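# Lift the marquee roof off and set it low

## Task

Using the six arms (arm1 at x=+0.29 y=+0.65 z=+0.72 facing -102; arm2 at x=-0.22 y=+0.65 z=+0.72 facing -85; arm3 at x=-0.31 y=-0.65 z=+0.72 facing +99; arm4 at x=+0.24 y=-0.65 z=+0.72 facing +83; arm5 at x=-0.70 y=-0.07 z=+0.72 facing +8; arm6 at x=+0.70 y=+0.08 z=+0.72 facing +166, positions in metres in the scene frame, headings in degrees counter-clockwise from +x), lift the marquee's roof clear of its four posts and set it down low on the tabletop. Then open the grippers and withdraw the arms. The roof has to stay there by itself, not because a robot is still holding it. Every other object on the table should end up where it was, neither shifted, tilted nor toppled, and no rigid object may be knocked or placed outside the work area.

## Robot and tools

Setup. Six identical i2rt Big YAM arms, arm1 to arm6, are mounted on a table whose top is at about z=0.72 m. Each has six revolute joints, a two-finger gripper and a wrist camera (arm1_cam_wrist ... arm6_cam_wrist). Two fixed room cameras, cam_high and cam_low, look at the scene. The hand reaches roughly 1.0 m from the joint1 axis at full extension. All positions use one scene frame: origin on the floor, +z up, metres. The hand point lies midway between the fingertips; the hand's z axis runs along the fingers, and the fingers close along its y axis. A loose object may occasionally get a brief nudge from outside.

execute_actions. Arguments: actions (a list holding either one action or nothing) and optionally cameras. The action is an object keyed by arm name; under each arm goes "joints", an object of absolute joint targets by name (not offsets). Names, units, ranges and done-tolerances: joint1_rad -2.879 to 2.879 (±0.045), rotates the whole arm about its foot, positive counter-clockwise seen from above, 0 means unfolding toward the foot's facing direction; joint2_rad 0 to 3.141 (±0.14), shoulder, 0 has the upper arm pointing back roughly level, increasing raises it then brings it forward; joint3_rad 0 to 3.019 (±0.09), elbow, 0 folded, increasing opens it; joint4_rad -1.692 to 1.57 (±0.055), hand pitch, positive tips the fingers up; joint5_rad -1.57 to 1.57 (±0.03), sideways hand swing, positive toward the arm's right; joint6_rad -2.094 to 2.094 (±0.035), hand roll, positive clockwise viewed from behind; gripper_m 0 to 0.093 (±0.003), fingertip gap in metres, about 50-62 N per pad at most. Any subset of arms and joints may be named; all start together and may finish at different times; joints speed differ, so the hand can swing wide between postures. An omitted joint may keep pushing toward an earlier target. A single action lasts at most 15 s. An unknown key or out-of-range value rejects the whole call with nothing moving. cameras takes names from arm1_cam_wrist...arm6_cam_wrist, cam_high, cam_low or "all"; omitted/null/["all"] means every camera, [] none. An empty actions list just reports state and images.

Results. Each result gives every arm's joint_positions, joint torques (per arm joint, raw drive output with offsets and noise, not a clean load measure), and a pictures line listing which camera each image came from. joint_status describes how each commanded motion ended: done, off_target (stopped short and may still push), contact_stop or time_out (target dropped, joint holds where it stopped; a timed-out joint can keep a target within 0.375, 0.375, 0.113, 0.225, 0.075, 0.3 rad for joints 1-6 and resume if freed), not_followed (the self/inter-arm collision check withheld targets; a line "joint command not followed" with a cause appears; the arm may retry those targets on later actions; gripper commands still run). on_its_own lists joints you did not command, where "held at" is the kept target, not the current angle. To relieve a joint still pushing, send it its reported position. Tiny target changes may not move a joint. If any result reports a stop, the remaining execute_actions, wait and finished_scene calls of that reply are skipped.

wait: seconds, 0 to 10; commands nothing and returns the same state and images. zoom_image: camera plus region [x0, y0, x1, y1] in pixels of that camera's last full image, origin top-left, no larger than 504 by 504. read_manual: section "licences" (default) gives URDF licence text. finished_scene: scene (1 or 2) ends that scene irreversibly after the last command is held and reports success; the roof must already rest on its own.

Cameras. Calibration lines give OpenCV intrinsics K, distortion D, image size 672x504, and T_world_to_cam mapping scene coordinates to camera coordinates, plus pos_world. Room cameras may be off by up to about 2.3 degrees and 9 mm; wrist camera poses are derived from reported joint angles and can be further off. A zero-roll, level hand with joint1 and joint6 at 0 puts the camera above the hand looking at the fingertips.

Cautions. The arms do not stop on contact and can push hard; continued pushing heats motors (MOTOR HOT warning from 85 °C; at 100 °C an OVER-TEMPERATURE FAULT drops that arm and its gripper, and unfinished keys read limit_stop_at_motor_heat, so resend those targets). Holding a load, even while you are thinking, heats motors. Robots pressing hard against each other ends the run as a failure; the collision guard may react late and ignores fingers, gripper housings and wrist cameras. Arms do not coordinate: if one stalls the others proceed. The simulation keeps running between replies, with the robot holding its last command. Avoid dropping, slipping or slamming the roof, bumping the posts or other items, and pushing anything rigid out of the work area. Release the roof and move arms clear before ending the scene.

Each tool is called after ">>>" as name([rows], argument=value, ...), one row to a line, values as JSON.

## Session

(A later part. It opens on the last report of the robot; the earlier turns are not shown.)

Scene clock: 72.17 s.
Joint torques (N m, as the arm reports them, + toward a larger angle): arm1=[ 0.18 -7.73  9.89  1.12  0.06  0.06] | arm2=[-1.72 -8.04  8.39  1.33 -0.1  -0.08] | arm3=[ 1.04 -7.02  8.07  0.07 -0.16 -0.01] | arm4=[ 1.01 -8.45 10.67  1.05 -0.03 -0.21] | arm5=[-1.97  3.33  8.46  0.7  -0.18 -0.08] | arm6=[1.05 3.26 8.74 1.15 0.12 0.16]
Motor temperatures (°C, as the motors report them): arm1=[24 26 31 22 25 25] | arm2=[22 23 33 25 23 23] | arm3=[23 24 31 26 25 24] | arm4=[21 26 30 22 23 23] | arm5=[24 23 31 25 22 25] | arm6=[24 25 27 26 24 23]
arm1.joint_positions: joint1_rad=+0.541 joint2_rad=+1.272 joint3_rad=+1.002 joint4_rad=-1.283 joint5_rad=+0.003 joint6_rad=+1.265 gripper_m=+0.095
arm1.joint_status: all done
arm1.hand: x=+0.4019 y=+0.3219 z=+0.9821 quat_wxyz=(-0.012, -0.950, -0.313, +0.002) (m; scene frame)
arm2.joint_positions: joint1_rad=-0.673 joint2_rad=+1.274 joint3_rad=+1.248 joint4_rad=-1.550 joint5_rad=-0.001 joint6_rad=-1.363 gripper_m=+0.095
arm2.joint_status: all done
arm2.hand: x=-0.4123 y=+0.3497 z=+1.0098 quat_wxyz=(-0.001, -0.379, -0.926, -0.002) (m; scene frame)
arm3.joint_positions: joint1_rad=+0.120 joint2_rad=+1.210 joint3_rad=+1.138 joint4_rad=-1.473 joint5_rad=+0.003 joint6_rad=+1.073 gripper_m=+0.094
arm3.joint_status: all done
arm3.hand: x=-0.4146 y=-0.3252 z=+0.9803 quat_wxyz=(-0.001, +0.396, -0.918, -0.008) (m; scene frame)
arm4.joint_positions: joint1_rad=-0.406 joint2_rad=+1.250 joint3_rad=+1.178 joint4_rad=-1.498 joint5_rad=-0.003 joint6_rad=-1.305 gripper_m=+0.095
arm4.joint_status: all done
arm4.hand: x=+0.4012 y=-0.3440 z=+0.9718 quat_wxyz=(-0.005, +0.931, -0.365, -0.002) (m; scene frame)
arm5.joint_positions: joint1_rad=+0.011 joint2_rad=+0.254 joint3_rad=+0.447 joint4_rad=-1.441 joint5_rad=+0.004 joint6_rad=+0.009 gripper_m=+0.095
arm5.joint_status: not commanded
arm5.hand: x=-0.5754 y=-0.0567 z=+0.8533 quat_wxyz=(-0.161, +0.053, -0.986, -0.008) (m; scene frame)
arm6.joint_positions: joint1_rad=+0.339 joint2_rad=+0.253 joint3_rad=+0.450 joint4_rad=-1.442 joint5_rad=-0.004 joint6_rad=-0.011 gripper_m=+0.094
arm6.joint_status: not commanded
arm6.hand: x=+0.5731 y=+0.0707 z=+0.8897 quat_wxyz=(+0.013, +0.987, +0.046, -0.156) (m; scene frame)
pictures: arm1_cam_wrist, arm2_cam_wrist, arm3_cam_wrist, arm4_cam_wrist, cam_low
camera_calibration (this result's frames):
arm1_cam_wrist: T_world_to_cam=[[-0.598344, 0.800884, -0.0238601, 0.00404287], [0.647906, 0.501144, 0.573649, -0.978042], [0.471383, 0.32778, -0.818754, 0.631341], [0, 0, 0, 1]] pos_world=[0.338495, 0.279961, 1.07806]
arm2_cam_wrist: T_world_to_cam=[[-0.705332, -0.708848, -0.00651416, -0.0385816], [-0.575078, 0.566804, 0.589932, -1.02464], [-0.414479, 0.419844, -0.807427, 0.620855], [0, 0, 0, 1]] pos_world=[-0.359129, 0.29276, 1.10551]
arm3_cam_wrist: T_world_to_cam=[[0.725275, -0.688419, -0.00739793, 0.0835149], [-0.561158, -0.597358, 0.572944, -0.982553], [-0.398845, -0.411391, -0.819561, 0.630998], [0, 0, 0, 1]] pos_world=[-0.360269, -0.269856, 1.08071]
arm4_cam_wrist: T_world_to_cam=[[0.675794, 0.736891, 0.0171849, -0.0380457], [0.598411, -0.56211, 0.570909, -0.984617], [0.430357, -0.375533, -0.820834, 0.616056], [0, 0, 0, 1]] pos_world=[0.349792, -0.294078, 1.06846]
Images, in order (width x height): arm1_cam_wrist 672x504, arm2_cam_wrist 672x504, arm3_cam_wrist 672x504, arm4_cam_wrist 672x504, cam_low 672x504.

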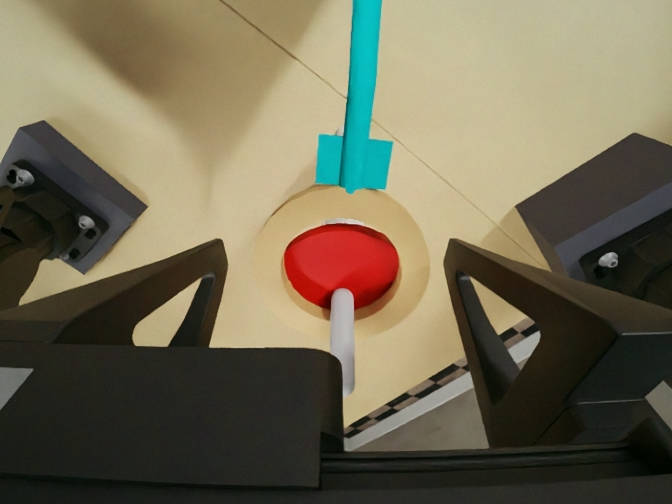

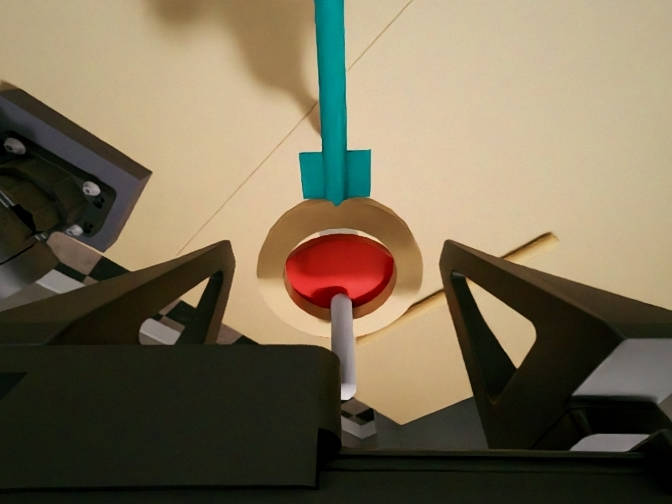

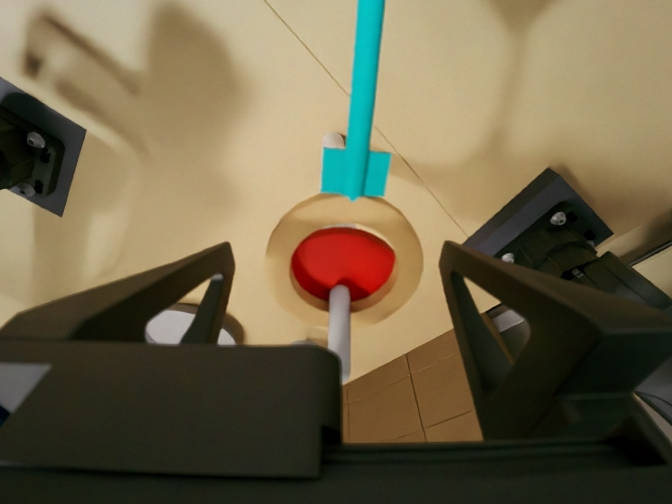

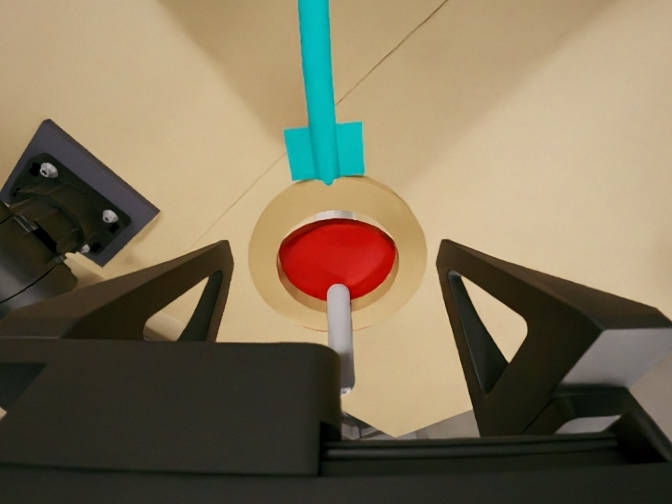

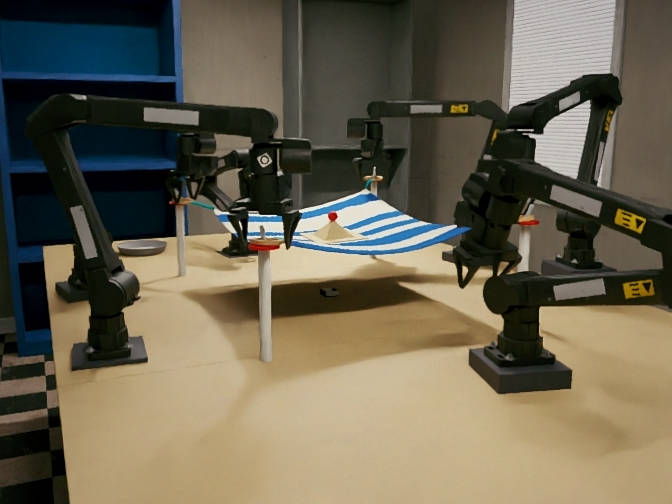

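>>> execute_actions([
  {"arm1":{"joints":{"joint3_rad":0.99,"joint4_rad":-1.253}},"arm2":{"joints":{"joint3_rad":1.24}},"arm3":{"joints":{"joint3_rad":1.113,"joint4_rad":-1.45}},"arm4":{"joints":{"joint1_rad":-0.386}}},
], cameras=[])

>>> execute_actions([
  {"arm1":{"joints":{"gripper_m":0.055}},"arm2":{"joints":{"gripper_m":0.055}},"arm3":{"joints":{"gripper_m":0.055}},"arm4":{"joints":{"gripper_m":0.055}}},
], cameras=["arm1_cam_wrist","arm2_cam_wrist","arm3_cam_wrist","arm4_cam_wrist","cam_low"])

Scene clock: 78.37 s.
Joint torques (N m, as the arm reports them, + toward a larger angle): arm1=[ 0.15 -6.89  9.11  1.12  0.06  0.06] | arm2=[-1.22 -8.42  7.73  1.51 -0.08 -0.08] | arm3=[ 1.17 -7.16  7.54  0.03 -0.12  0.  ] | arm4=[ 1.54 -8.41 10.69  1.05 -0.03 -0.21] | arm5=[-1.01  3.31  8.54  0.61 -0.19 -0.1 ] | arm6=[0.95 2.88 8.61 0.97 0.11 0.15]
Motor temperatures (°C, as the motors report them): arm1=[24 26 30 22 25 25] | arm2=[22 23 33 25 23 23] | arm3=[23 24 30 26 25 24] | arm4=[21 26 30 22 23 23] | arm5=[24 23 31 25 22 25] | arm6=[24 25 27 26 24 23]
arm1.joint_positions: joint1_rad=+0.541 joint2_rad=+1.272 joint3_rad=+0.989 joint4_rad=-1.269 joint5_rad=+0.003 joint6_rad=+1.265 gripper_m=+0.095
arm1.joint_status: all done
arm1.hand: x=+0.4015 y=+0.3230 z=+0.9772 quat_wxyz=(-0.012, -0.950, -0.313, +0.002) (m; scene frame)
arm2.joint_positions: joint1_rad=-0.673 joint2_rad=+1.274 joint3_rad=+1.248 joint4_rad=-1.550 joint5_rad=-0.001 joint6_rad=-1.363 gripper_m=+0.095
arm2.joint_status: all done
arm2.hand: x=-0.4123 y=+0.3497 z=+1.0098 quat_wxyz=(-0.001, -0.379, -0.926, -0.002) (m; scene frame)
arm3.joint_positions: joint1_rad=+0.120 joint2_rad=+1.210 joint3_rad=+1.120 joint4_rad=-1.461 joint5_rad=+0.003 joint6_rad=+1.073 gripper_m=+0.094
arm3.joint_status: all done
arm3.hand: x=-0.4140 y=-0.3271 z=+0.9734 quat_wxyz=(-0.001, +0.396, -0.918, -0.005) (m; scene frame)
arm4.joint_positions: joint1_rad=-0.391 joint2_rad=+1.250 joint3_rad=+1.178 joint4_rad=-1.498 joint5_rad=-0.003 joint6_rad=-1.305 gripper_m=+0.095
arm4.joint_status: all done
arm4.hand: x=+0.3964 y=-0.3415 z=+0.9718 quat_wxyz=(-0.005, +0.934, -0.358, -0.002) (m; scene frame)
arm5.joint_positions: joint1_rad=+0.011 joint2_rad=+0.254 joint3_rad=+0.447 joint4_rad=-1.441 joint5_rad=+0.004 joint6_rad=+0.009 gripper_m=+0.095
arm5.joint_status: not commanded
arm5.hand: x=-0.5754 y=-0.0567 z=+0.8533 quat_wxyz=(-0.161, +0.053, -0.986, -0.008) (m; scene frame)
arm6.joint_positions: joint1_rad=+0.339 joint2_rad=+0.253 joint3_rad=+0.450 joint4_rad=-1.442 joint5_rad=-0.004 joint6_rad=-0.011 gripper_m=+0.094
arm6.joint_status: not commanded
arm6.hand: x=+0.5731 y=+0.0707 z=+0.8897 quat_wxyz=(+0.013, +0.987, +0.046, -0.156) (m; scene frame)
pictures: none
No camera images: the call's "cameras" was empty. Leave "cameras" out to get every camera's image.

Scene clock: 78.93 s.
Joint torques (N m, as the arm reports them, + toward a larger angle): arm1=[ 0.14 -7.61  9.24  1.14  0.06  0.06] | arm2=[-1.1  -8.14  7.7   1.37 -0.11 -0.04] | arm3=[ 1.1  -7.41  7.61  0.02 -0.12  0.  ] | arm4=[ 1.64 -8.38 10.67  1.   -0.03 -0.21] | arm5=[-1.04  4.06  8.76  0.8  -0.14 -0.07] | arm6=[1.15 3.07 8.73 0.97 0.14 0.17]
Motor temperatures (°C, as the motors report them): arm1=[24 26 30 22 25 25] | arm2=[22 23 33 25 23 23] | arm3=[23 24 30 26 25 24] | arm4=[21 26 30 22 23 23] | arm5=[24 23 31 25 22 25] | arm6=[24 25 27 26 24 23]
arm1.joint_positions: joint1_rad=+0.541 joint2_rad=+1.272 joint3_rad=+0.989 joint4_rad=-1.269 joint5_rad=+0.003 joint6_rad=+1.266 gripper_m=+0.068
arm1.joint_status: gripper_m off_target (ended at +0.068, target +0.055)
arm1.hand: x=+0.4015 y=+0.3230 z=+0.9772 quat_wxyz=(-0.012, -0.950, -0.313, +0.002) (m; scene frame)
arm2.joint_positions: joint1_rad=-0.673 joint2_rad=+1.274 joint3_rad=+1.248 joint4_rad=-1.549 joint5_rad=-0.001 joint6_rad=-1.363 gripper_m=+0.067
arm2.joint_status: gripper_m off_target (ended at +0.067, target +0.055)
arm2.hand: x=-0.4124 y=+0.3496 z=+1.0098 quat_wxyz=(-0.001, -0.379, -0.926, -0.002) (m; scene frame)
arm3.joint_positions: joint1_rad=+0.120 joint2_rad=+1.210 joint3_rad=+1.120 joint4_rad=-1.461 joint5_rad=+0.003 joint6_rad=+1.073 gripper_m=+0.068
arm3.joint_status: gripper_m off_target (ended at +0.068, target +0.055)
arm3.hand: x=-0.4140 y=-0.3271 z=+0.9734 quat_wxyz=(-0.001, +0.396, -0.918, -0.005) (m; scene frame)
arm4.joint_positions: joint1_rad=-0.391 joint2_rad=+1.250 joint3_rad=+1.178 joint4_rad=-1.498 joint5_rad=-0.003 joint6_rad=-1.306 gripper_m=+0.068
arm4.joint_status: gripper_m off_target (ended at +0.068, target +0.055)
arm4.hand: x=+0.3964 y=-0.3414 z=+0.9718 quat_wxyz=(-0.006, +0.934, -0.358, -0.002) (m; scene frame)
arm5.joint_positions: joint1_rad=+0.011 joint2_rad=+0.254 joint3_rad=+0.447 joint4_rad=-1.441 joint5_rad=+0.004 joint6_rad=+0.009 gripper_m=+0.095
arm5.joint_status: not commanded
arm5.hand: x=-0.5754 y=-0.0567 z=+0.8533 quat_wxyz=(-0.161, +0.053, -0.986, -0.008) (m; scene frame)
arm6.joint_positions: joint1_rad=+0.339 joint2_rad=+0.253 joint3_rad=+0.450 joint4_rad=-1.442 joint5_rad=-0.004 joint6_rad=-0.011 gripper_m=+0.094
arm6.joint_status: not commanded
arm6.hand: x=+0.5731 y=+0.0707 z=+0.8897 quat_wxyz=(+0.013, +0.987, +0.046, -0.156) (m; scene frame)
pictures: arm1_cam_wrist, arm2_cam_wrist, arm3_cam_wrist, arm4_cam_wrist, cam_low
camera_calibration (this result's frames):
arm1_cam_wrist: T_world_to_cam=[[-0.598032, 0.801095, -0.0245905, 0.00332738], [0.647949, 0.501309, 0.573455, -0.975414], [0.471719, 0.327011, -0.818868, 0.627363], [0, 0, 0, 1]] pos_world=[0.33807, 0.281164, 1.07317]
arm2_cam_wrist: T_world_to_cam=[[-0.705062, -0.709119, -0.00614142, -0.0388438], [-0.575173, 0.566775, 0.589866, -1.02459], [-0.414804, 0.419425, -0.807478, 0.620931], [0, 0, 0, 1]] pos_world=[-0.359139, 0.292732, 1.10552]
arm3_cam_wrist: T_world_to_cam=[[0.725032, -0.688712, -0.00236529, 0.0765926], [-0.562395, -0.594029, 0.575187, -0.981053], [-0.397543, -0.415699, -0.818018, 0.622472], [0, 0, 0, 1]] pos_world=[-0.359812, -0.271263, 1.07366]
arm4_cam_wrist: T_world_to_cam=[[0.663895, 0.747609, 0.0180103, -0.0292142], [0.607052, -0.552829, 0.570849, -0.980486], [0.436728, -0.36805, -0.820858, 0.619169], [0, 0, 0, 1]] pos_world=[0.344193, -0.292315, 1.06848]
Images, in order (width x height): arm1_cam_wrist 672x504, arm2_cam_wrist 672x504, arm3_cam_wrist 672x504, arm4_cam_wrist 672x504, cam_low 672x504.

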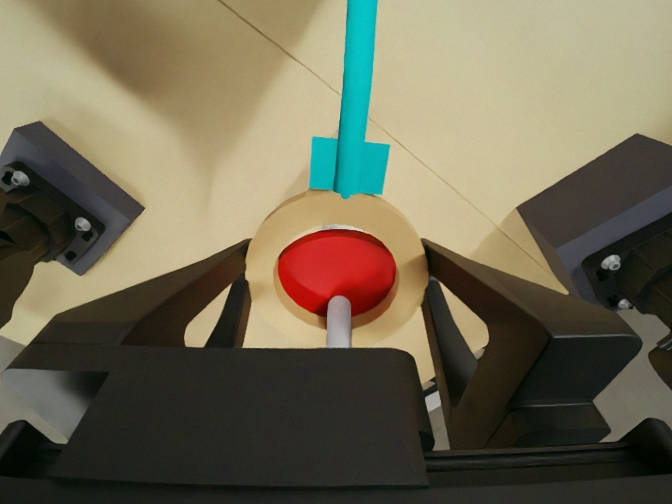

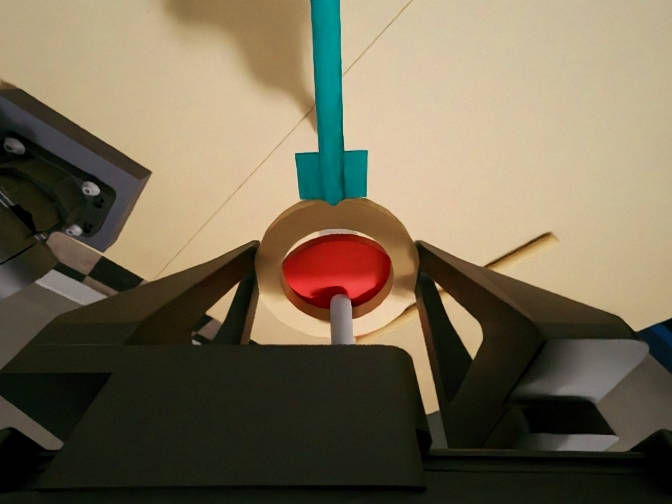

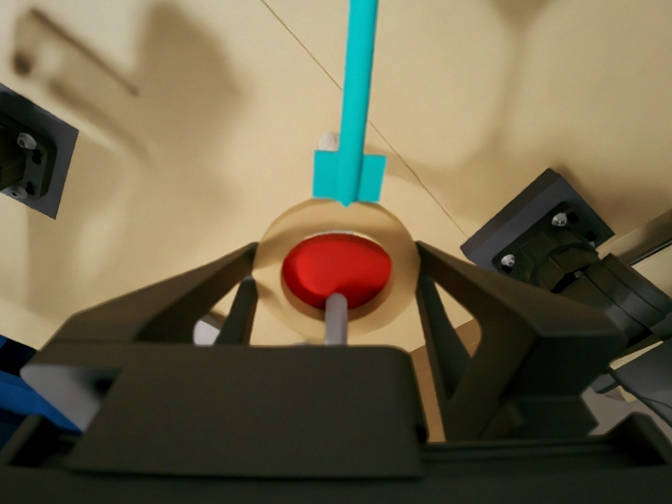

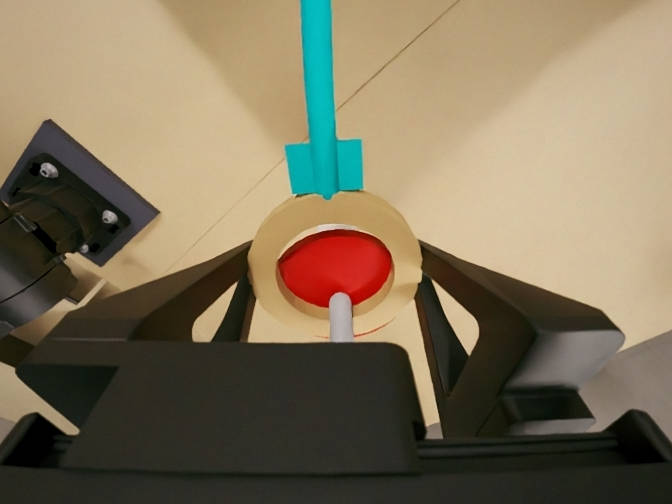

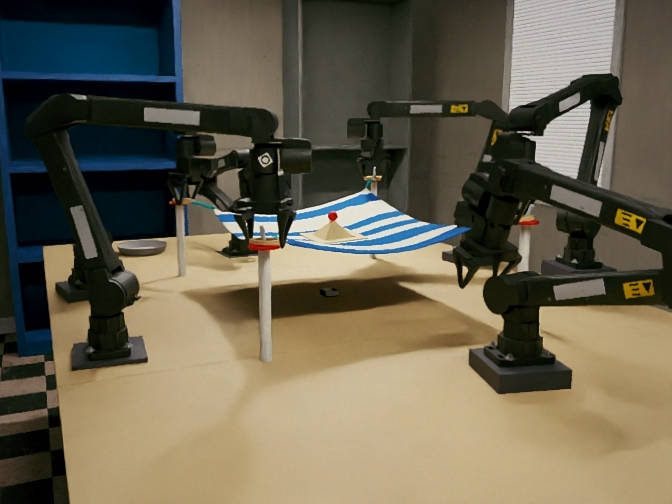

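>>> execute_actions([
  {"arm1":{"joints":{"joint1_rad":0.595,"joint3_rad":1.075,"joint4_rad":-1.35}},"arm4":{"joints":{"joint1_rad":-0.445,"joint3_rad":1.268,"joint4_rad":-1.565}}},
], cameras=["arm1_cam_wrist","arm4_cam_wrist","cam_low"])

Scene clock: 87.30 s.
Joint torques (N m, as the arm reports them, + toward a larger angle): arm1=[ 0.5  -7.36 13.41 -0.03  0.01  0.06] | arm2=[-0.99 -8.22  7.72  1.36 -0.11 -0.1 ] | arm3=[ 1.   -6.88  7.56  0.08 -0.12 -0.02] | arm4=[ 0.26 -8.32 14.91 -0.16  0.21 -0.15] | arm5=[-0.99  3.95  8.59  0.51 -0.19 -0.05] | arm6=[0.8  3.27 8.69 1.09 0.11 0.12]
Motor temperatures (°C, as the motors report them): arm1=[24 26 30 22 25 25] | arm2=[22 23 32 25 23 23] | arm3=[23 24 29 26 25 24] | arm4=[21 26 30 22 23 23] | arm5=[24 23 31 25 22 25] | arm6=[24 25 27 26 24 23]
arm1.joint_positions: joint1_rad=+0.589 joint2_rad=+1.272 joint3_rad=+1.029 joint4_rad=-1.335 joint5_rad=+0.005 joint6_rad=+1.266 gripper_m=+0.068
arm1.joint_status: all done
arm1.hand: x=+0.4159 y=+0.3307 z=+0.9922 quat_wxyz=(+0.000, -0.942, -0.335, +0.003) (m; scene frame)
arm2.joint_positions: joint1_rad=-0.673 joint2_rad=+1.274 joint3_rad=+1.248 joint4_rad=-1.549 joint5_rad=-0.001 joint6_rad=-1.363 gripper_m=+0.067
arm2.joint_status: not commanded
arm2.hand: x=-0.4124 y=+0.3496 z=+1.0098 quat_wxyz=(-0.001, -0.379, -0.926, -0.002) (m; scene frame)
arm3.joint_positions: joint1_rad=+0.120 joint2_rad=+1.210 joint3_rad=+1.120 joint4_rad=-1.461 joint5_rad=+0.003 joint6_rad=+1.073 gripper_m=+0.068
arm3.joint_status: not commanded
arm3.hand: x=-0.4140 y=-0.3271 z=+0.9734 quat_wxyz=(-0.001, +0.396, -0.918, -0.005) (m; scene frame)
arm4.joint_positions: joint1_rad=-0.436 joint2_rad=+1.251 joint3_rad=+1.212 joint4_rad=-1.552 joint5_rad=-0.009 joint6_rad=-1.310 gripper_m=+0.068
arm4.joint_status: all done
arm4.hand: x=+0.4072 y=-0.3521 z=+0.9844 quat_wxyz=(+0.004, +0.926, -0.377, -0.007) (m; scene frame)
arm5.joint_positions: joint1_rad=+0.011 joint2_rad=+0.254 joint3_rad=+0.447 joint4_rad=-1.441 joint5_rad=+0.004 joint6_rad=+0.009 gripper_m=+0.095
arm5.joint_status: not commanded
arm5.hand: x=-0.5754 y=-0.0567 z=+0.8533 quat_wxyz=(-0.161, +0.053, -0.986, -0.008) (m; scene frame)
arm6.joint_positions: joint1_rad=+0.339 joint2_rad=+0.253 joint3_rad=+0.450 joint4_rad=-1.442 joint5_rad=-0.004 joint6_rad=-0.011 gripper_m=+0.094
arm6.joint_status: not commanded
arm6.hand: x=+0.5731 y=+0.0707 z=+0.8897 quat_wxyz=(+0.013, +0.987, +0.046, -0.156) (m; scene frame)
pictures: arm1_cam_wrist, arm4_cam_wrist, cam_low
camera_calibration (this result's frames):
arm1_cam_wrist: T_world_to_cam=[[-0.635647, 0.77198, 0.000332561, 0.0066391], [0.629768, 0.518301, 0.57858, -1.0004], [0.44648, 0.367983, -0.815625, 0.624036], [0, 0, 0, 1]] pos_world=[0.355618, 0.283747, 1.08779]
arm4_cam_wrist: T_world_to_cam=[[0.693636, 0.720314, -0.00413687, -0.0284775], [0.593555, -0.568299, 0.56985, -0.999109], [0.40812, -0.397724, -0.821738, 0.622991], [0, 0, 0, 1]] pos_world=[0.358524, -0.299501, 1.08116]
Images, in order (width x height): arm1_cam_wrist 672x504, arm4_cam_wrist 672x504, cam_low 672x504.

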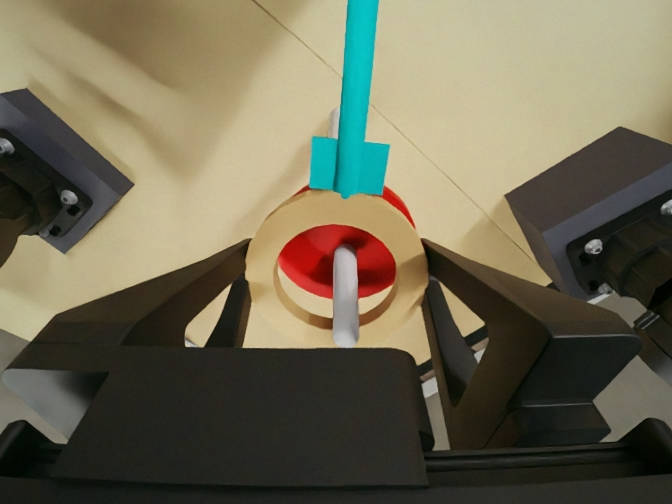

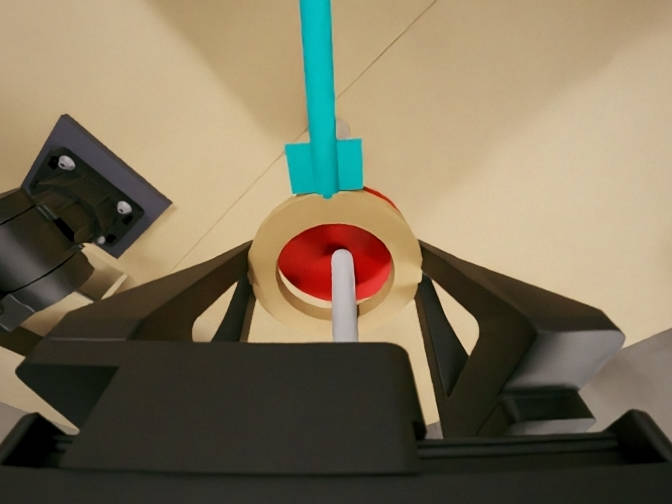

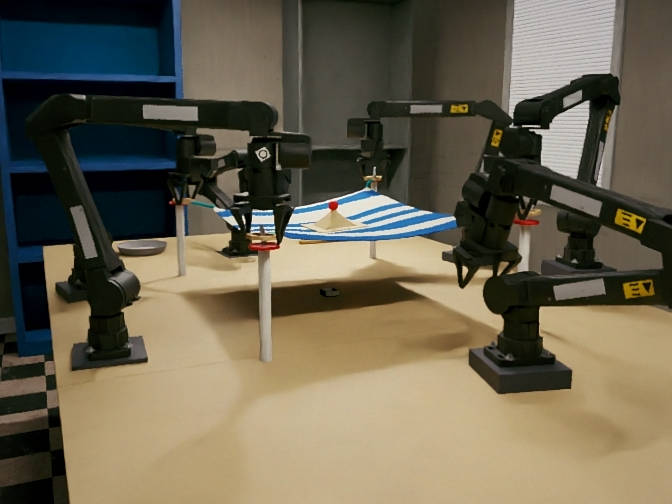

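>>> execute_actions([
  {"arm1":{"joints":{"joint1_rad":0.608,"joint2_rad":1.225,"joint3_rad":1.175,"joint4_rad":-1.475}},"arm4":{"joints":{"joint1_rad":-0.462,"joint3_rad":1.395,"joint4_rad":-1.68}}},
], cameras=["arm1_cam_wrist","arm4_cam_wrist","cam_low"])

Scene clock: 92.07 s.
Joint torques (N m, as the arm reports them, + toward a larger angle): arm1=[ 0.67 -8.41 13.09 -0.01  0.01  0.06] | arm2=[-0.96 -8.4   7.77  1.35 -0.09 -0.09] | arm3=[ 1.03 -6.99  7.63  0.04 -0.14 -0.01] | arm4=[-0.06 -8.19 14.19 -0.12  0.22 -0.15] | arm5=[-0.88  3.82  8.71  0.42 -0.15 -0.04] | arm6=[0.73 2.8  8.51 1.03 0.14 0.13]
Motor temperatures (°C, as the motors report them): arm1=[24 26 31 22 25 25] | arm2=[22 23 32 25 23 23] | arm3=[23 24 29 26 25 24] | arm4=[21 26 31 22 23 23] | arm5=[24 23 31 25 22 25] | arm6=[24 25 27 26 24 23]
arm1.joint_positions: joint1_rad=+0.596 joint2_rad=+1.233 joint3_rad=+1.136 joint4_rad=-1.460 joint5_rad=+0.005 joint6_rad=+1.266 gripper_m=+0.068
arm1.joint_status: all done
arm1.hand: x=+0.4180 y=+0.3323 z=+1.0448 quat_wxyz=(-0.010, -0.941, -0.339, +0.002) (m; scene frame)
arm2.joint_positions: joint1_rad=-0.673 joint2_rad=+1.274 joint3_rad=+1.248 joint4_rad=-1.549 joint5_rad=-0.001 joint6_rad=-1.363 gripper_m=+0.067
arm2.joint_status: not commanded
arm2.hand: x=-0.4124 y=+0.3496 z=+1.0098 quat_wxyz=(-0.001, -0.379, -0.926, -0.002) (m; scene frame)
arm3.joint_positions: joint1_rad=+0.120 joint2_rad=+1.210 joint3_rad=+1.120 joint4_rad=-1.461 joint5_rad=+0.003 joint6_rad=+1.073 gripper_m=+0.068
arm3.joint_status: not commanded
arm3.hand: x=-0.4140 y=-0.3271 z=+0.9734 quat_wxyz=(-0.001, +0.396, -0.918, -0.005) (m; scene frame)
arm4.joint_positions: joint1_rad=-0.449 joint2_rad=+1.251 joint3_rad=+1.349 joint4_rad=-1.667 joint5_rad=-0.009 joint6_rad=-1.310 gripper_m=+0.068
arm4.joint_status: all done
arm4.hand: x=+0.4128 y=-0.3517 z=+1.0365 quat_wxyz=(-0.006, +0.924, -0.383, -0.006) (m; scene frame)
arm5.joint_positions: joint1_rad=+0.011 joint2_rad=+0.254 joint3_rad=+0.447 joint4_rad=-1.441 joint5_rad=+0.004 joint6_rad=+0.009 gripper_m=+0.095
arm5.joint_status: not commanded
arm5.hand: x=-0.5754 y=-0.0567 z=+0.8533 quat_wxyz=(-0.161, +0.053, -0.986, -0.008) (m; scene frame)
arm6.joint_positions: joint1_rad=+0.339 joint2_rad=+0.253 joint3_rad=+0.450 joint4_rad=-1.442 joint5_rad=-0.004 joint6_rad=-0.011 gripper_m=+0.094
arm6.joint_status: not commanded
arm6.hand: x=+0.5731 y=+0.0707 z=+0.8897 quat_wxyz=(+0.013, +0.987, +0.046, -0.156) (m; scene frame)
pictures: arm1_cam_wrist, arm4_cam_wrist, cam_low
camera_calibration (this result's frames):
arm1_cam_wrist: T_world_to_cam=[[-0.641164, 0.767162, -0.0192655, 0.031103], [0.621544, 0.53386, 0.573304, -1.02918], [0.450102, 0.355608, -0.819116, 0.671649], [0, 0, 0, 1]] pos_world=[0.357311, 0.286732, 1.14079]
arm4_cam_wrist: T_world_to_cam=[[0.70291, 0.711097, 0.0160929, -0.0604968], [0.580194, -0.586309, 0.565346, -1.02802], [0.411451, -0.38805, -0.824697, 0.668745], [0, 0, 0, 1]] pos_world=[0.363821, -0.300213, 1.13367]
Images, in order (width x height): arm1_cam_wrist 672x504, arm4_cam_wrist 672x504, cam_low 672x504.

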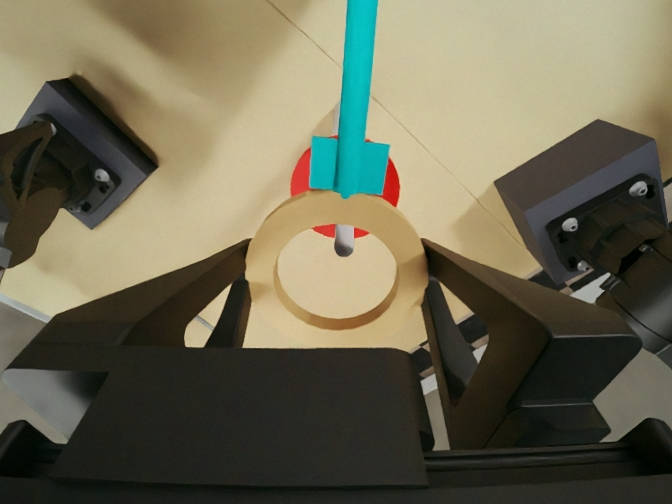

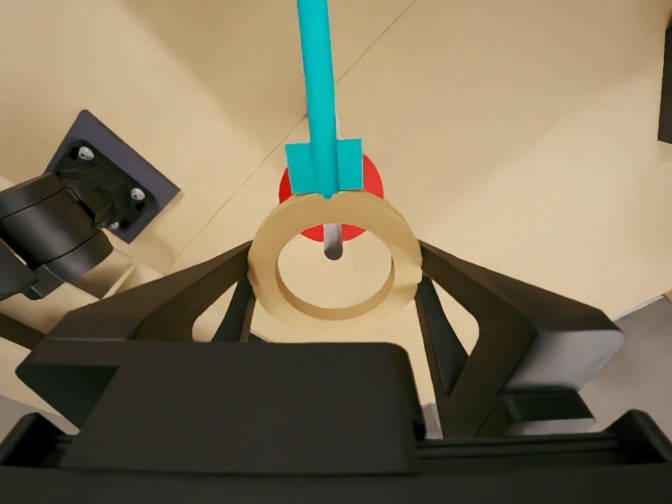

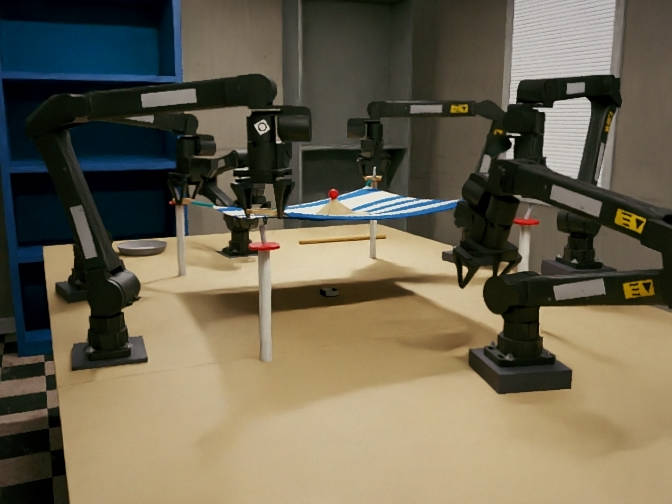

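>>> execute_actions([
  {"arm1":{"joints":{"joint1_rad":0.42}},"arm4":{"joints":{"joint1_rad":-0.27}},"arm2":{"joints":{"joint1_rad":-0.738,"joint3_rad":1.325,"joint4_rad":-1.613}},"arm3":{"joints":{"joint1_rad":0.184,"joint2_rad":1.178,"joint3_rad":1.16,"joint4_rad":-1.51}}},
], cameras=["arm2_cam_wrist","arm3_cam_wrist","cam_low"])

Scene clock: 98.17 s.
Joint torques (N m, as the arm reports them, + toward a larger angle): arm1=[ 0.42 -8.46 12.93 -0.02  0.01  0.06] | arm2=[-2.05 -8.52 11.35  0.28  0.12 -0.03] | arm3=[ 0.9  -7.06 10.92 -0.99 -0.16 -0.02] | arm4=[ 0.32 -8.39 14.16 -0.11  0.1  -0.15] | arm5=[-0.95  3.74  8.63  0.59 -0.21 -0.1 ] | arm6=[0.71 2.9  8.62 1.12 0.12 0.19]
Motor temperatures (°C, as the motors report them): arm1=[24 26 31 22 25 25] | arm2=[22 23 32 25 23 23] | arm3=[23 24 29 26 25 24] | arm4=[21 26 32 22 23 23] | arm5=[24 23 31 25 22 25] | arm6=[24 25 27 26 24 23]
arm1.joint_positions: joint1_rad=+0.412 joint2_rad=+1.233 joint3_rad=+1.136 joint4_rad=-1.460 joint5_rad=+0.005 joint6_rad=+1.266 gripper_m=+0.068
arm1.joint_status: all done
arm1.hand: x=+0.3573 y=+0.3142 z=+1.0448 quat_wxyz=(-0.010, -0.968, -0.251, +0.003) (m; scene frame)
arm2.joint_positions: joint1_rad=-0.731 joint2_rad=+1.274 joint3_rad=+1.282 joint4_rad=-1.599 joint5_rad=-0.006 joint6_rad=-1.367 gripper_m=+0.067
arm2.joint_status: all done
arm2.hand: x=-0.4268 y=+0.3639 z=+1.0229 quat_wxyz=(-0.005, -0.404, -0.915, -0.009) (m; scene frame)
arm3.joint_positions: joint1_rad=+0.179 joint2_rad=+1.180 joint3_rad=+1.120 joint4_rad=-1.497 joint5_rad=+0.004 joint6_rad=+1.074 gripper_m=+0.068
arm3.joint_status: all done
arm3.hand: x=-0.4283 y=-0.3449 z=+0.9829 quat_wxyz=(+0.000, +0.423, -0.906, -0.002) (m; scene frame)
arm4.joint_positions: joint1_rad=-0.260 joint2_rad=+1.251 joint3_rad=+1.349 joint4_rad=-1.667 joint5_rad=-0.006 joint6_rad=-1.310 gripper_m=+0.068
arm4.joint_status: all done
arm4.hand: x=+0.3536 y=-0.3247 z=+1.0367 quat_wxyz=(-0.006, +0.956, -0.294, -0.004) (m; scene frame)
arm5.joint_positions: joint1_rad=+0.011 joint2_rad=+0.254 joint3_rad=+0.447 joint4_rad=-1.441 joint5_rad=+0.004 joint6_rad=+0.009 gripper_m=+0.095
arm5.joint_status: not commanded
arm5.hand: x=-0.5754 y=-0.0567 z=+0.8533 quat_wxyz=(-0.161, +0.053, -0.986, -0.008) (m; scene frame)
arm6.joint_positions: joint1_rad=+0.339 joint2_rad=+0.253 joint3_rad=+0.450 joint4_rad=-1.442 joint5_rad=-0.004 joint6_rad=-0.011 gripper_m=+0.094
arm6.joint_status: not commanded
arm6.hand: x=+0.5731 y=+0.0707 z=+0.8897 quat_wxyz=(+0.013, +0.987, +0.046, -0.156) (m; scene frame)
pictures: arm2_cam_wrist, arm3_cam_wrist, cam_low
camera_calibration (this result's frames):
arm2_cam_wrist: T_world_to_cam=[[-0.743035, -0.668863, -0.0228437, -0.0525931], [-0.550836, 0.591821, 0.588496, -1.04602], [-0.380104, 0.449856, -0.808177, 0.623922], [0, 0, 0, 1]] pos_world=[-0.378108, 0.303203, 1.11862]
arm3_cam_wrist: T_world_to_cam=[[0.764224, -0.644946, 0.00243088, 0.101893], [-0.527611, -0.623013, 0.577479, -1.00245], [-0.370928, -0.442606, -0.816402, 0.617667], [0, 0, 0, 1]] pos_world=[-0.377663, -0.285442, 1.08291]
Images, in order (width x height): arm2_cam_wrist 672x504, arm3_cam_wrist 672x504, cam_low 672x504.

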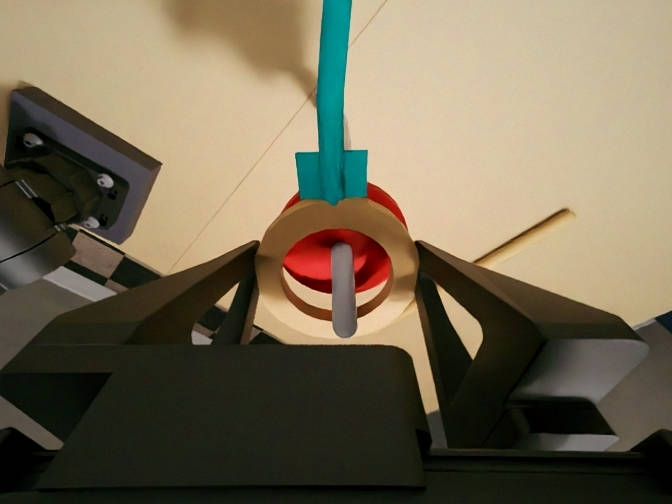

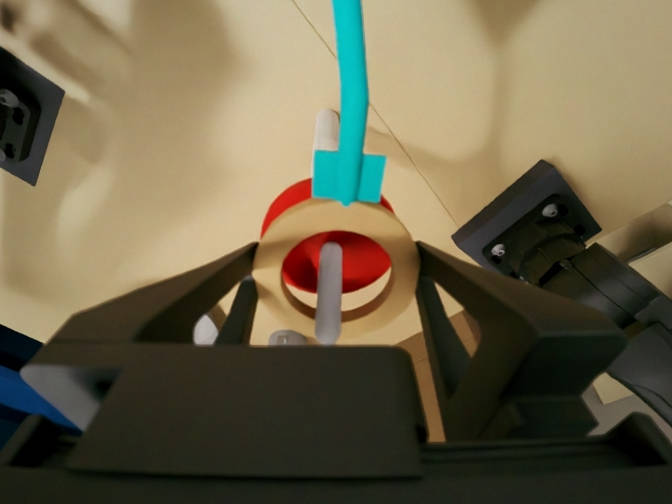

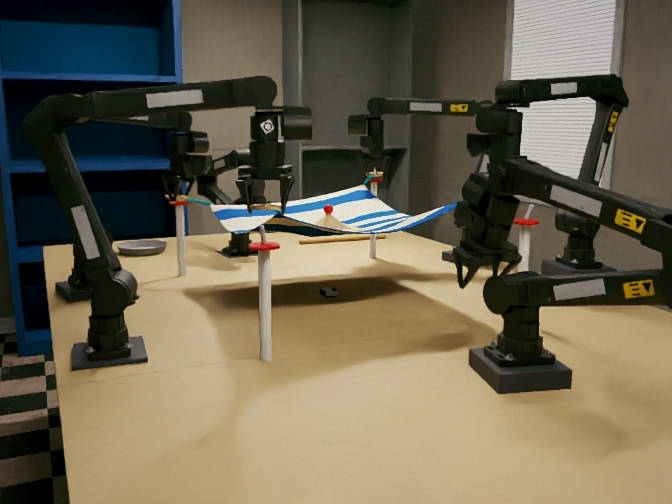

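>>> execute_actions([
  {"arm2":{"joints":{"joint2_rad":1.245,"joint3_rad":1.44,"joint4_rad":-1.68}},"arm3":{"joints":{"joint3_rad":1.30,"joint4_rad":-1.645}}},
], cameras=["arm2_cam_wrist","arm3_cam_wrist","cam_low"])

Scene clock: 101.57 s.
Joint torques (N m, as the arm reports them, + toward a larger angle): arm1=[ 0.53 -8.46 12.96  0.    0.01  0.06] | arm2=[-2.08 -8.23 10.96  0.63  0.11 -0.01] | arm3=[ 0.91 -6.79 10.72 -0.9  -0.16 -0.02] | arm4=[ 0.24 -8.44 14.16 -0.11  0.1  -0.15] | arm5=[-1.9   3.86  8.71  0.51 -0.2  -0.1 ] | arm6=[0.84 3.06 8.65 1.01 0.13 0.14]
Motor temperatures (°C, as the motors report them): arm1=[24 26 32 22 25 25] | arm2=[22 23 33 25 23 23] | arm3=[23 24 30 26 25 24] | arm4=[21 26 32 22 23 23] | arm5=[24 23 31 25 22 25] | arm6=[24 25 27 26 24 23]
arm1.joint_positions: joint1_rad=+0.412 joint2_rad=+1.233 joint3_rad=+1.136 joint4_rad=-1.460 joint5_rad=+0.005 joint6_rad=+1.266 gripper_m=+0.068
arm1.joint_status: not commanded
arm1.hand: x=+0.3573 y=+0.3142 z=+1.0448 quat_wxyz=(-0.010, -0.968, -0.251, +0.003) (m; scene frame)
arm2.joint_positions: joint1_rad=-0.731 joint2_rad=+1.248 joint3_rad=+1.403 joint4_rad=-1.667 joint5_rad=-0.006 joint6_rad=-1.367 gripper_m=+0.067
arm2.joint_status: all done
arm2.hand: x=-0.4297 y=+0.3600 z=+1.0777 quat_wxyz=(+0.003, -0.404, -0.914, +0.029) (m; scene frame)
arm3.joint_positions: joint1_rad=+0.179 joint2_rad=+1.176 joint3_rad=+1.265 joint4_rad=-1.633 joint5_rad=+0.004 joint6_rad=+1.074 gripper_m=+0.068
arm3.joint_status: all done
arm3.hand: x=-0.4286 y=-0.3435 z=+1.0394 quat_wxyz=(-0.001, +0.422, -0.906, -0.009) (m; scene frame)
arm4.joint_positions: joint1_rad=-0.260 joint2_rad=+1.251 joint3_rad=+1.349 joint4_rad=-1.667 joint5_rad=-0.006 joint6_rad=-1.310 gripper_m=+0.068
arm4.joint_status: not commanded
arm4.hand: x=+0.3536 y=-0.3247 z=+1.0367 quat_wxyz=(-0.006, +0.956, -0.294, -0.004) (m; scene frame)
arm5.joint_positions: joint1_rad=+0.011 joint2_rad=+0.254 joint3_rad=+0.447 joint4_rad=-1.441 joint5_rad=+0.004 joint6_rad=+0.009 gripper_m=+0.095
arm5.joint_status: not commanded
arm5.hand: x=-0.5754 y=-0.0567 z=+0.8533 quat_wxyz=(-0.161, +0.053, -0.986, -0.008) (m; scene frame)
arm6.joint_positions: joint1_rad=+0.339 joint2_rad=+0.253 joint3_rad=+0.450 joint4_rad=-1.442 joint5_rad=-0.004 joint6_rad=-0.011 gripper_m=+0.094
arm6.joint_status: not commanded
arm6.hand: x=+0.5731 y=+0.0707 z=+0.8897 quat_wxyz=(+0.013, +0.987, +0.046, -0.156) (m; scene frame)
pictures: arm2_cam_wrist, arm3_cam_wrist, cam_low
camera_calibration (this result's frames):
arm2_cam_wrist: T_world_to_cam=[[-0.742292, -0.667838, 0.054724, -0.139768], [-0.523736, 0.629184, 0.574306, -1.06407], [-0.417975, 0.397642, -0.81681, 0.680799], [0, 0, 0, 1]] pos_world=[-0.376485, 0.305441, 1.17483]
arm3_cam_wrist: T_world_to_cam=[[0.76418, -0.644935, -0.00932149, 0.115107], [-0.524823, -0.630132, 0.572272, -1.03024], [-0.374952, -0.432427, -0.820011, 0.669778], [0, 0, 0, 1]] pos_world=[-0.377519, -0.285317, 1.13987]
Images, in order (width x height): arm2_cam_wrist 672x504, arm3_cam_wrist 672x504, cam_low 672x504.

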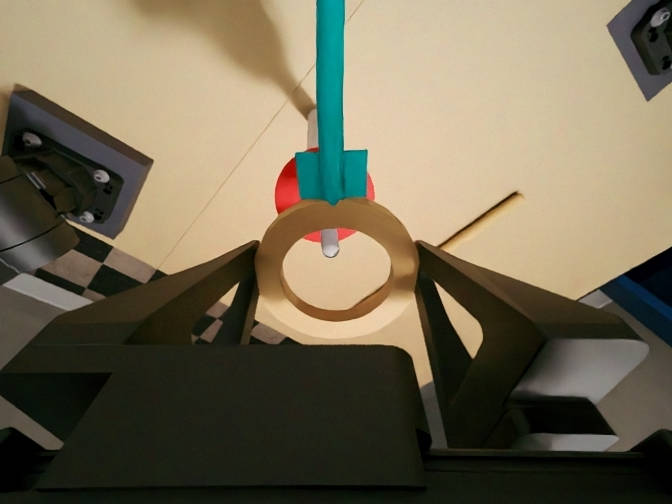

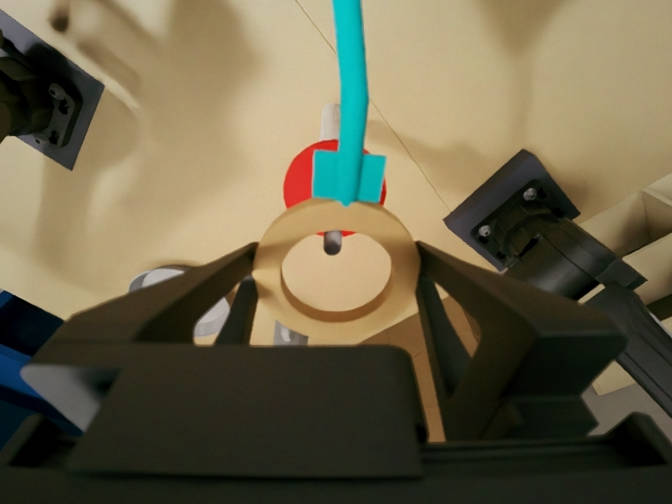

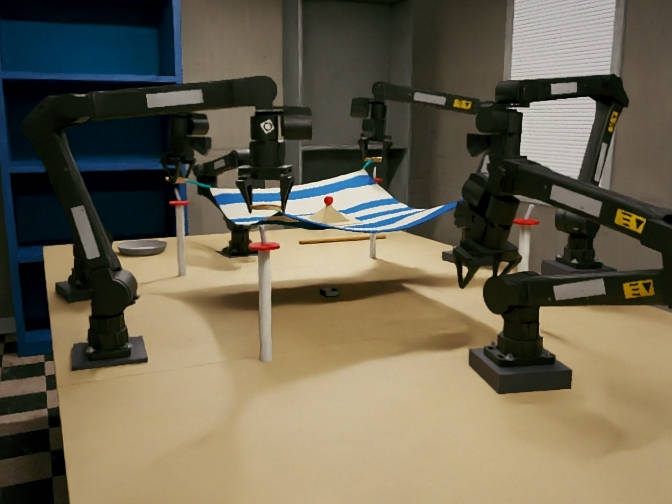

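>>> execute_actions([
  {"arm1":{"joints":{"joint1_rad":0.18}},"arm4":{"joints":{"joint1_rad":-0.04}},"arm2":{"joints":{"joint1_rad":-0.32}},"arm3":{"joints":{"joint1_rad":-0.26}}},
], cameras=["cam_high","cam_low"])

Scene clock: 106.23 s.
Joint torques (N m, as the arm reports them, + toward a larger angle): arm1=[ 0.38 -8.43 12.95  0.01  0.11  0.06] | arm2=[-1.89 -8.23 10.98  0.53 -0.03 -0.03] | arm3=[ 0.35 -6.79 10.55 -0.87 -0.07 -0.03] | arm4=[ 0.44 -8.43 14.15 -0.11 -0.04 -0.15] | arm5=[-0.88  3.61  8.59  0.3  -0.12 -0.11] | arm6=[1.13 3.27 8.54 0.99 0.12 0.17]
Motor temperatures (°C, as the motors report them): arm1=[24 26 32 22 25 25] | arm2=[22 23 34 25 23 23] | arm3=[23 24 30 26 25 24] | arm4=[21 26 33 22 23 23] | arm5=[24 23 31 25 22 25] | arm6=[24 25 27 26 24 23]
arm1.joint_positions: joint1_rad=+0.173 joint2_rad=+1.233 joint3_rad=+1.136 joint4_rad=-1.460 joint5_rad=+0.002 joint6_rad=+1.266 gripper_m=+0.068
arm1.joint_status: all done
arm1.hand: x=+0.2764 y=+0.3077 z=+1.0447 quat_wxyz=(-0.010, -0.991, -0.134, +0.001) (m; scene frame)
arm2.joint_positions: joint1_rad=-0.315 joint2_rad=+1.248 joint3_rad=+1.403 joint4_rad=-1.667 joint5_rad=-0.002 joint6_rad=-1.367 gripper_m=+0.067
arm2.joint_status: all done
arm2.hand: x=-0.2952 y=+0.3001 z=+1.0777 quat_wxyz=(-0.001, -0.206, -0.978, +0.029) (m; scene frame)
arm3.joint_positions: joint1_rad=-0.262 joint2_rad=+1.176 joint3_rad=+1.265 joint4_rad=-1.633 joint5_rad=+0.002 joint6_rad=+1.074 gripper_m=+0.068
arm3.joint_status: all done
arm3.hand: x=-0.2881 y=-0.3220 z=+1.0392 quat_wxyz=(-0.004, +0.214, -0.977, -0.008) (m; scene frame)
arm4.joint_positions: joint1_rad=-0.033 joint2_rad=+1.251 joint3_rad=+1.349 joint4_rad=-1.667 joint5_rad=-0.003 joint6_rad=-1.310 gripper_m=+0.068
arm4.joint_status: all done
arm4.hand: x=+0.2774 y=-0.3075 z=+1.0367 quat_wxyz=(-0.006, +0.983, -0.184, -0.002) (m; scene frame)
arm5.joint_positions: joint1_rad=+0.011 joint2_rad=+0.254 joint3_rad=+0.447 joint4_rad=-1.441 joint5_rad=+0.004 joint6_rad=+0.009 gripper_m=+0.095
arm5.joint_status: not commanded
arm5.hand: x=-0.5754 y=-0.0567 z=+0.8533 quat_wxyz=(-0.161, +0.053, -0.986, -0.008) (m; scene frame)
arm6.joint_positions: joint1_rad=+0.339 joint2_rad=+0.253 joint3_rad=+0.450 joint4_rad=-1.442 joint5_rad=-0.004 joint6_rad=-0.011 gripper_m=+0.094
arm6.joint_status: not commanded
arm6.hand: x=+0.5731 y=+0.0707 z=+0.8897 quat_wxyz=(+0.013, +0.987, +0.046, -0.156) (m; scene frame)
pictures: cam_high, cam_low
Images, in order (width x height): cam_high 672x504, cam_low 672x504.

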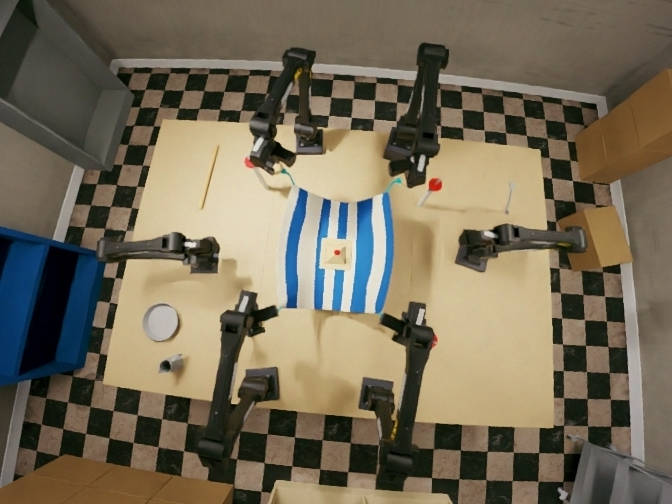

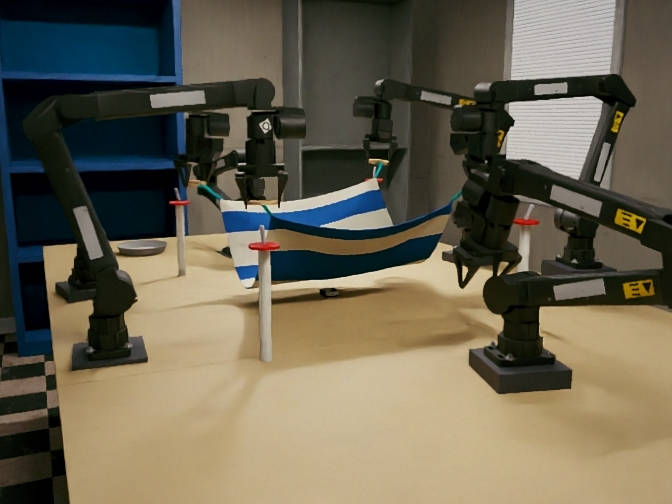

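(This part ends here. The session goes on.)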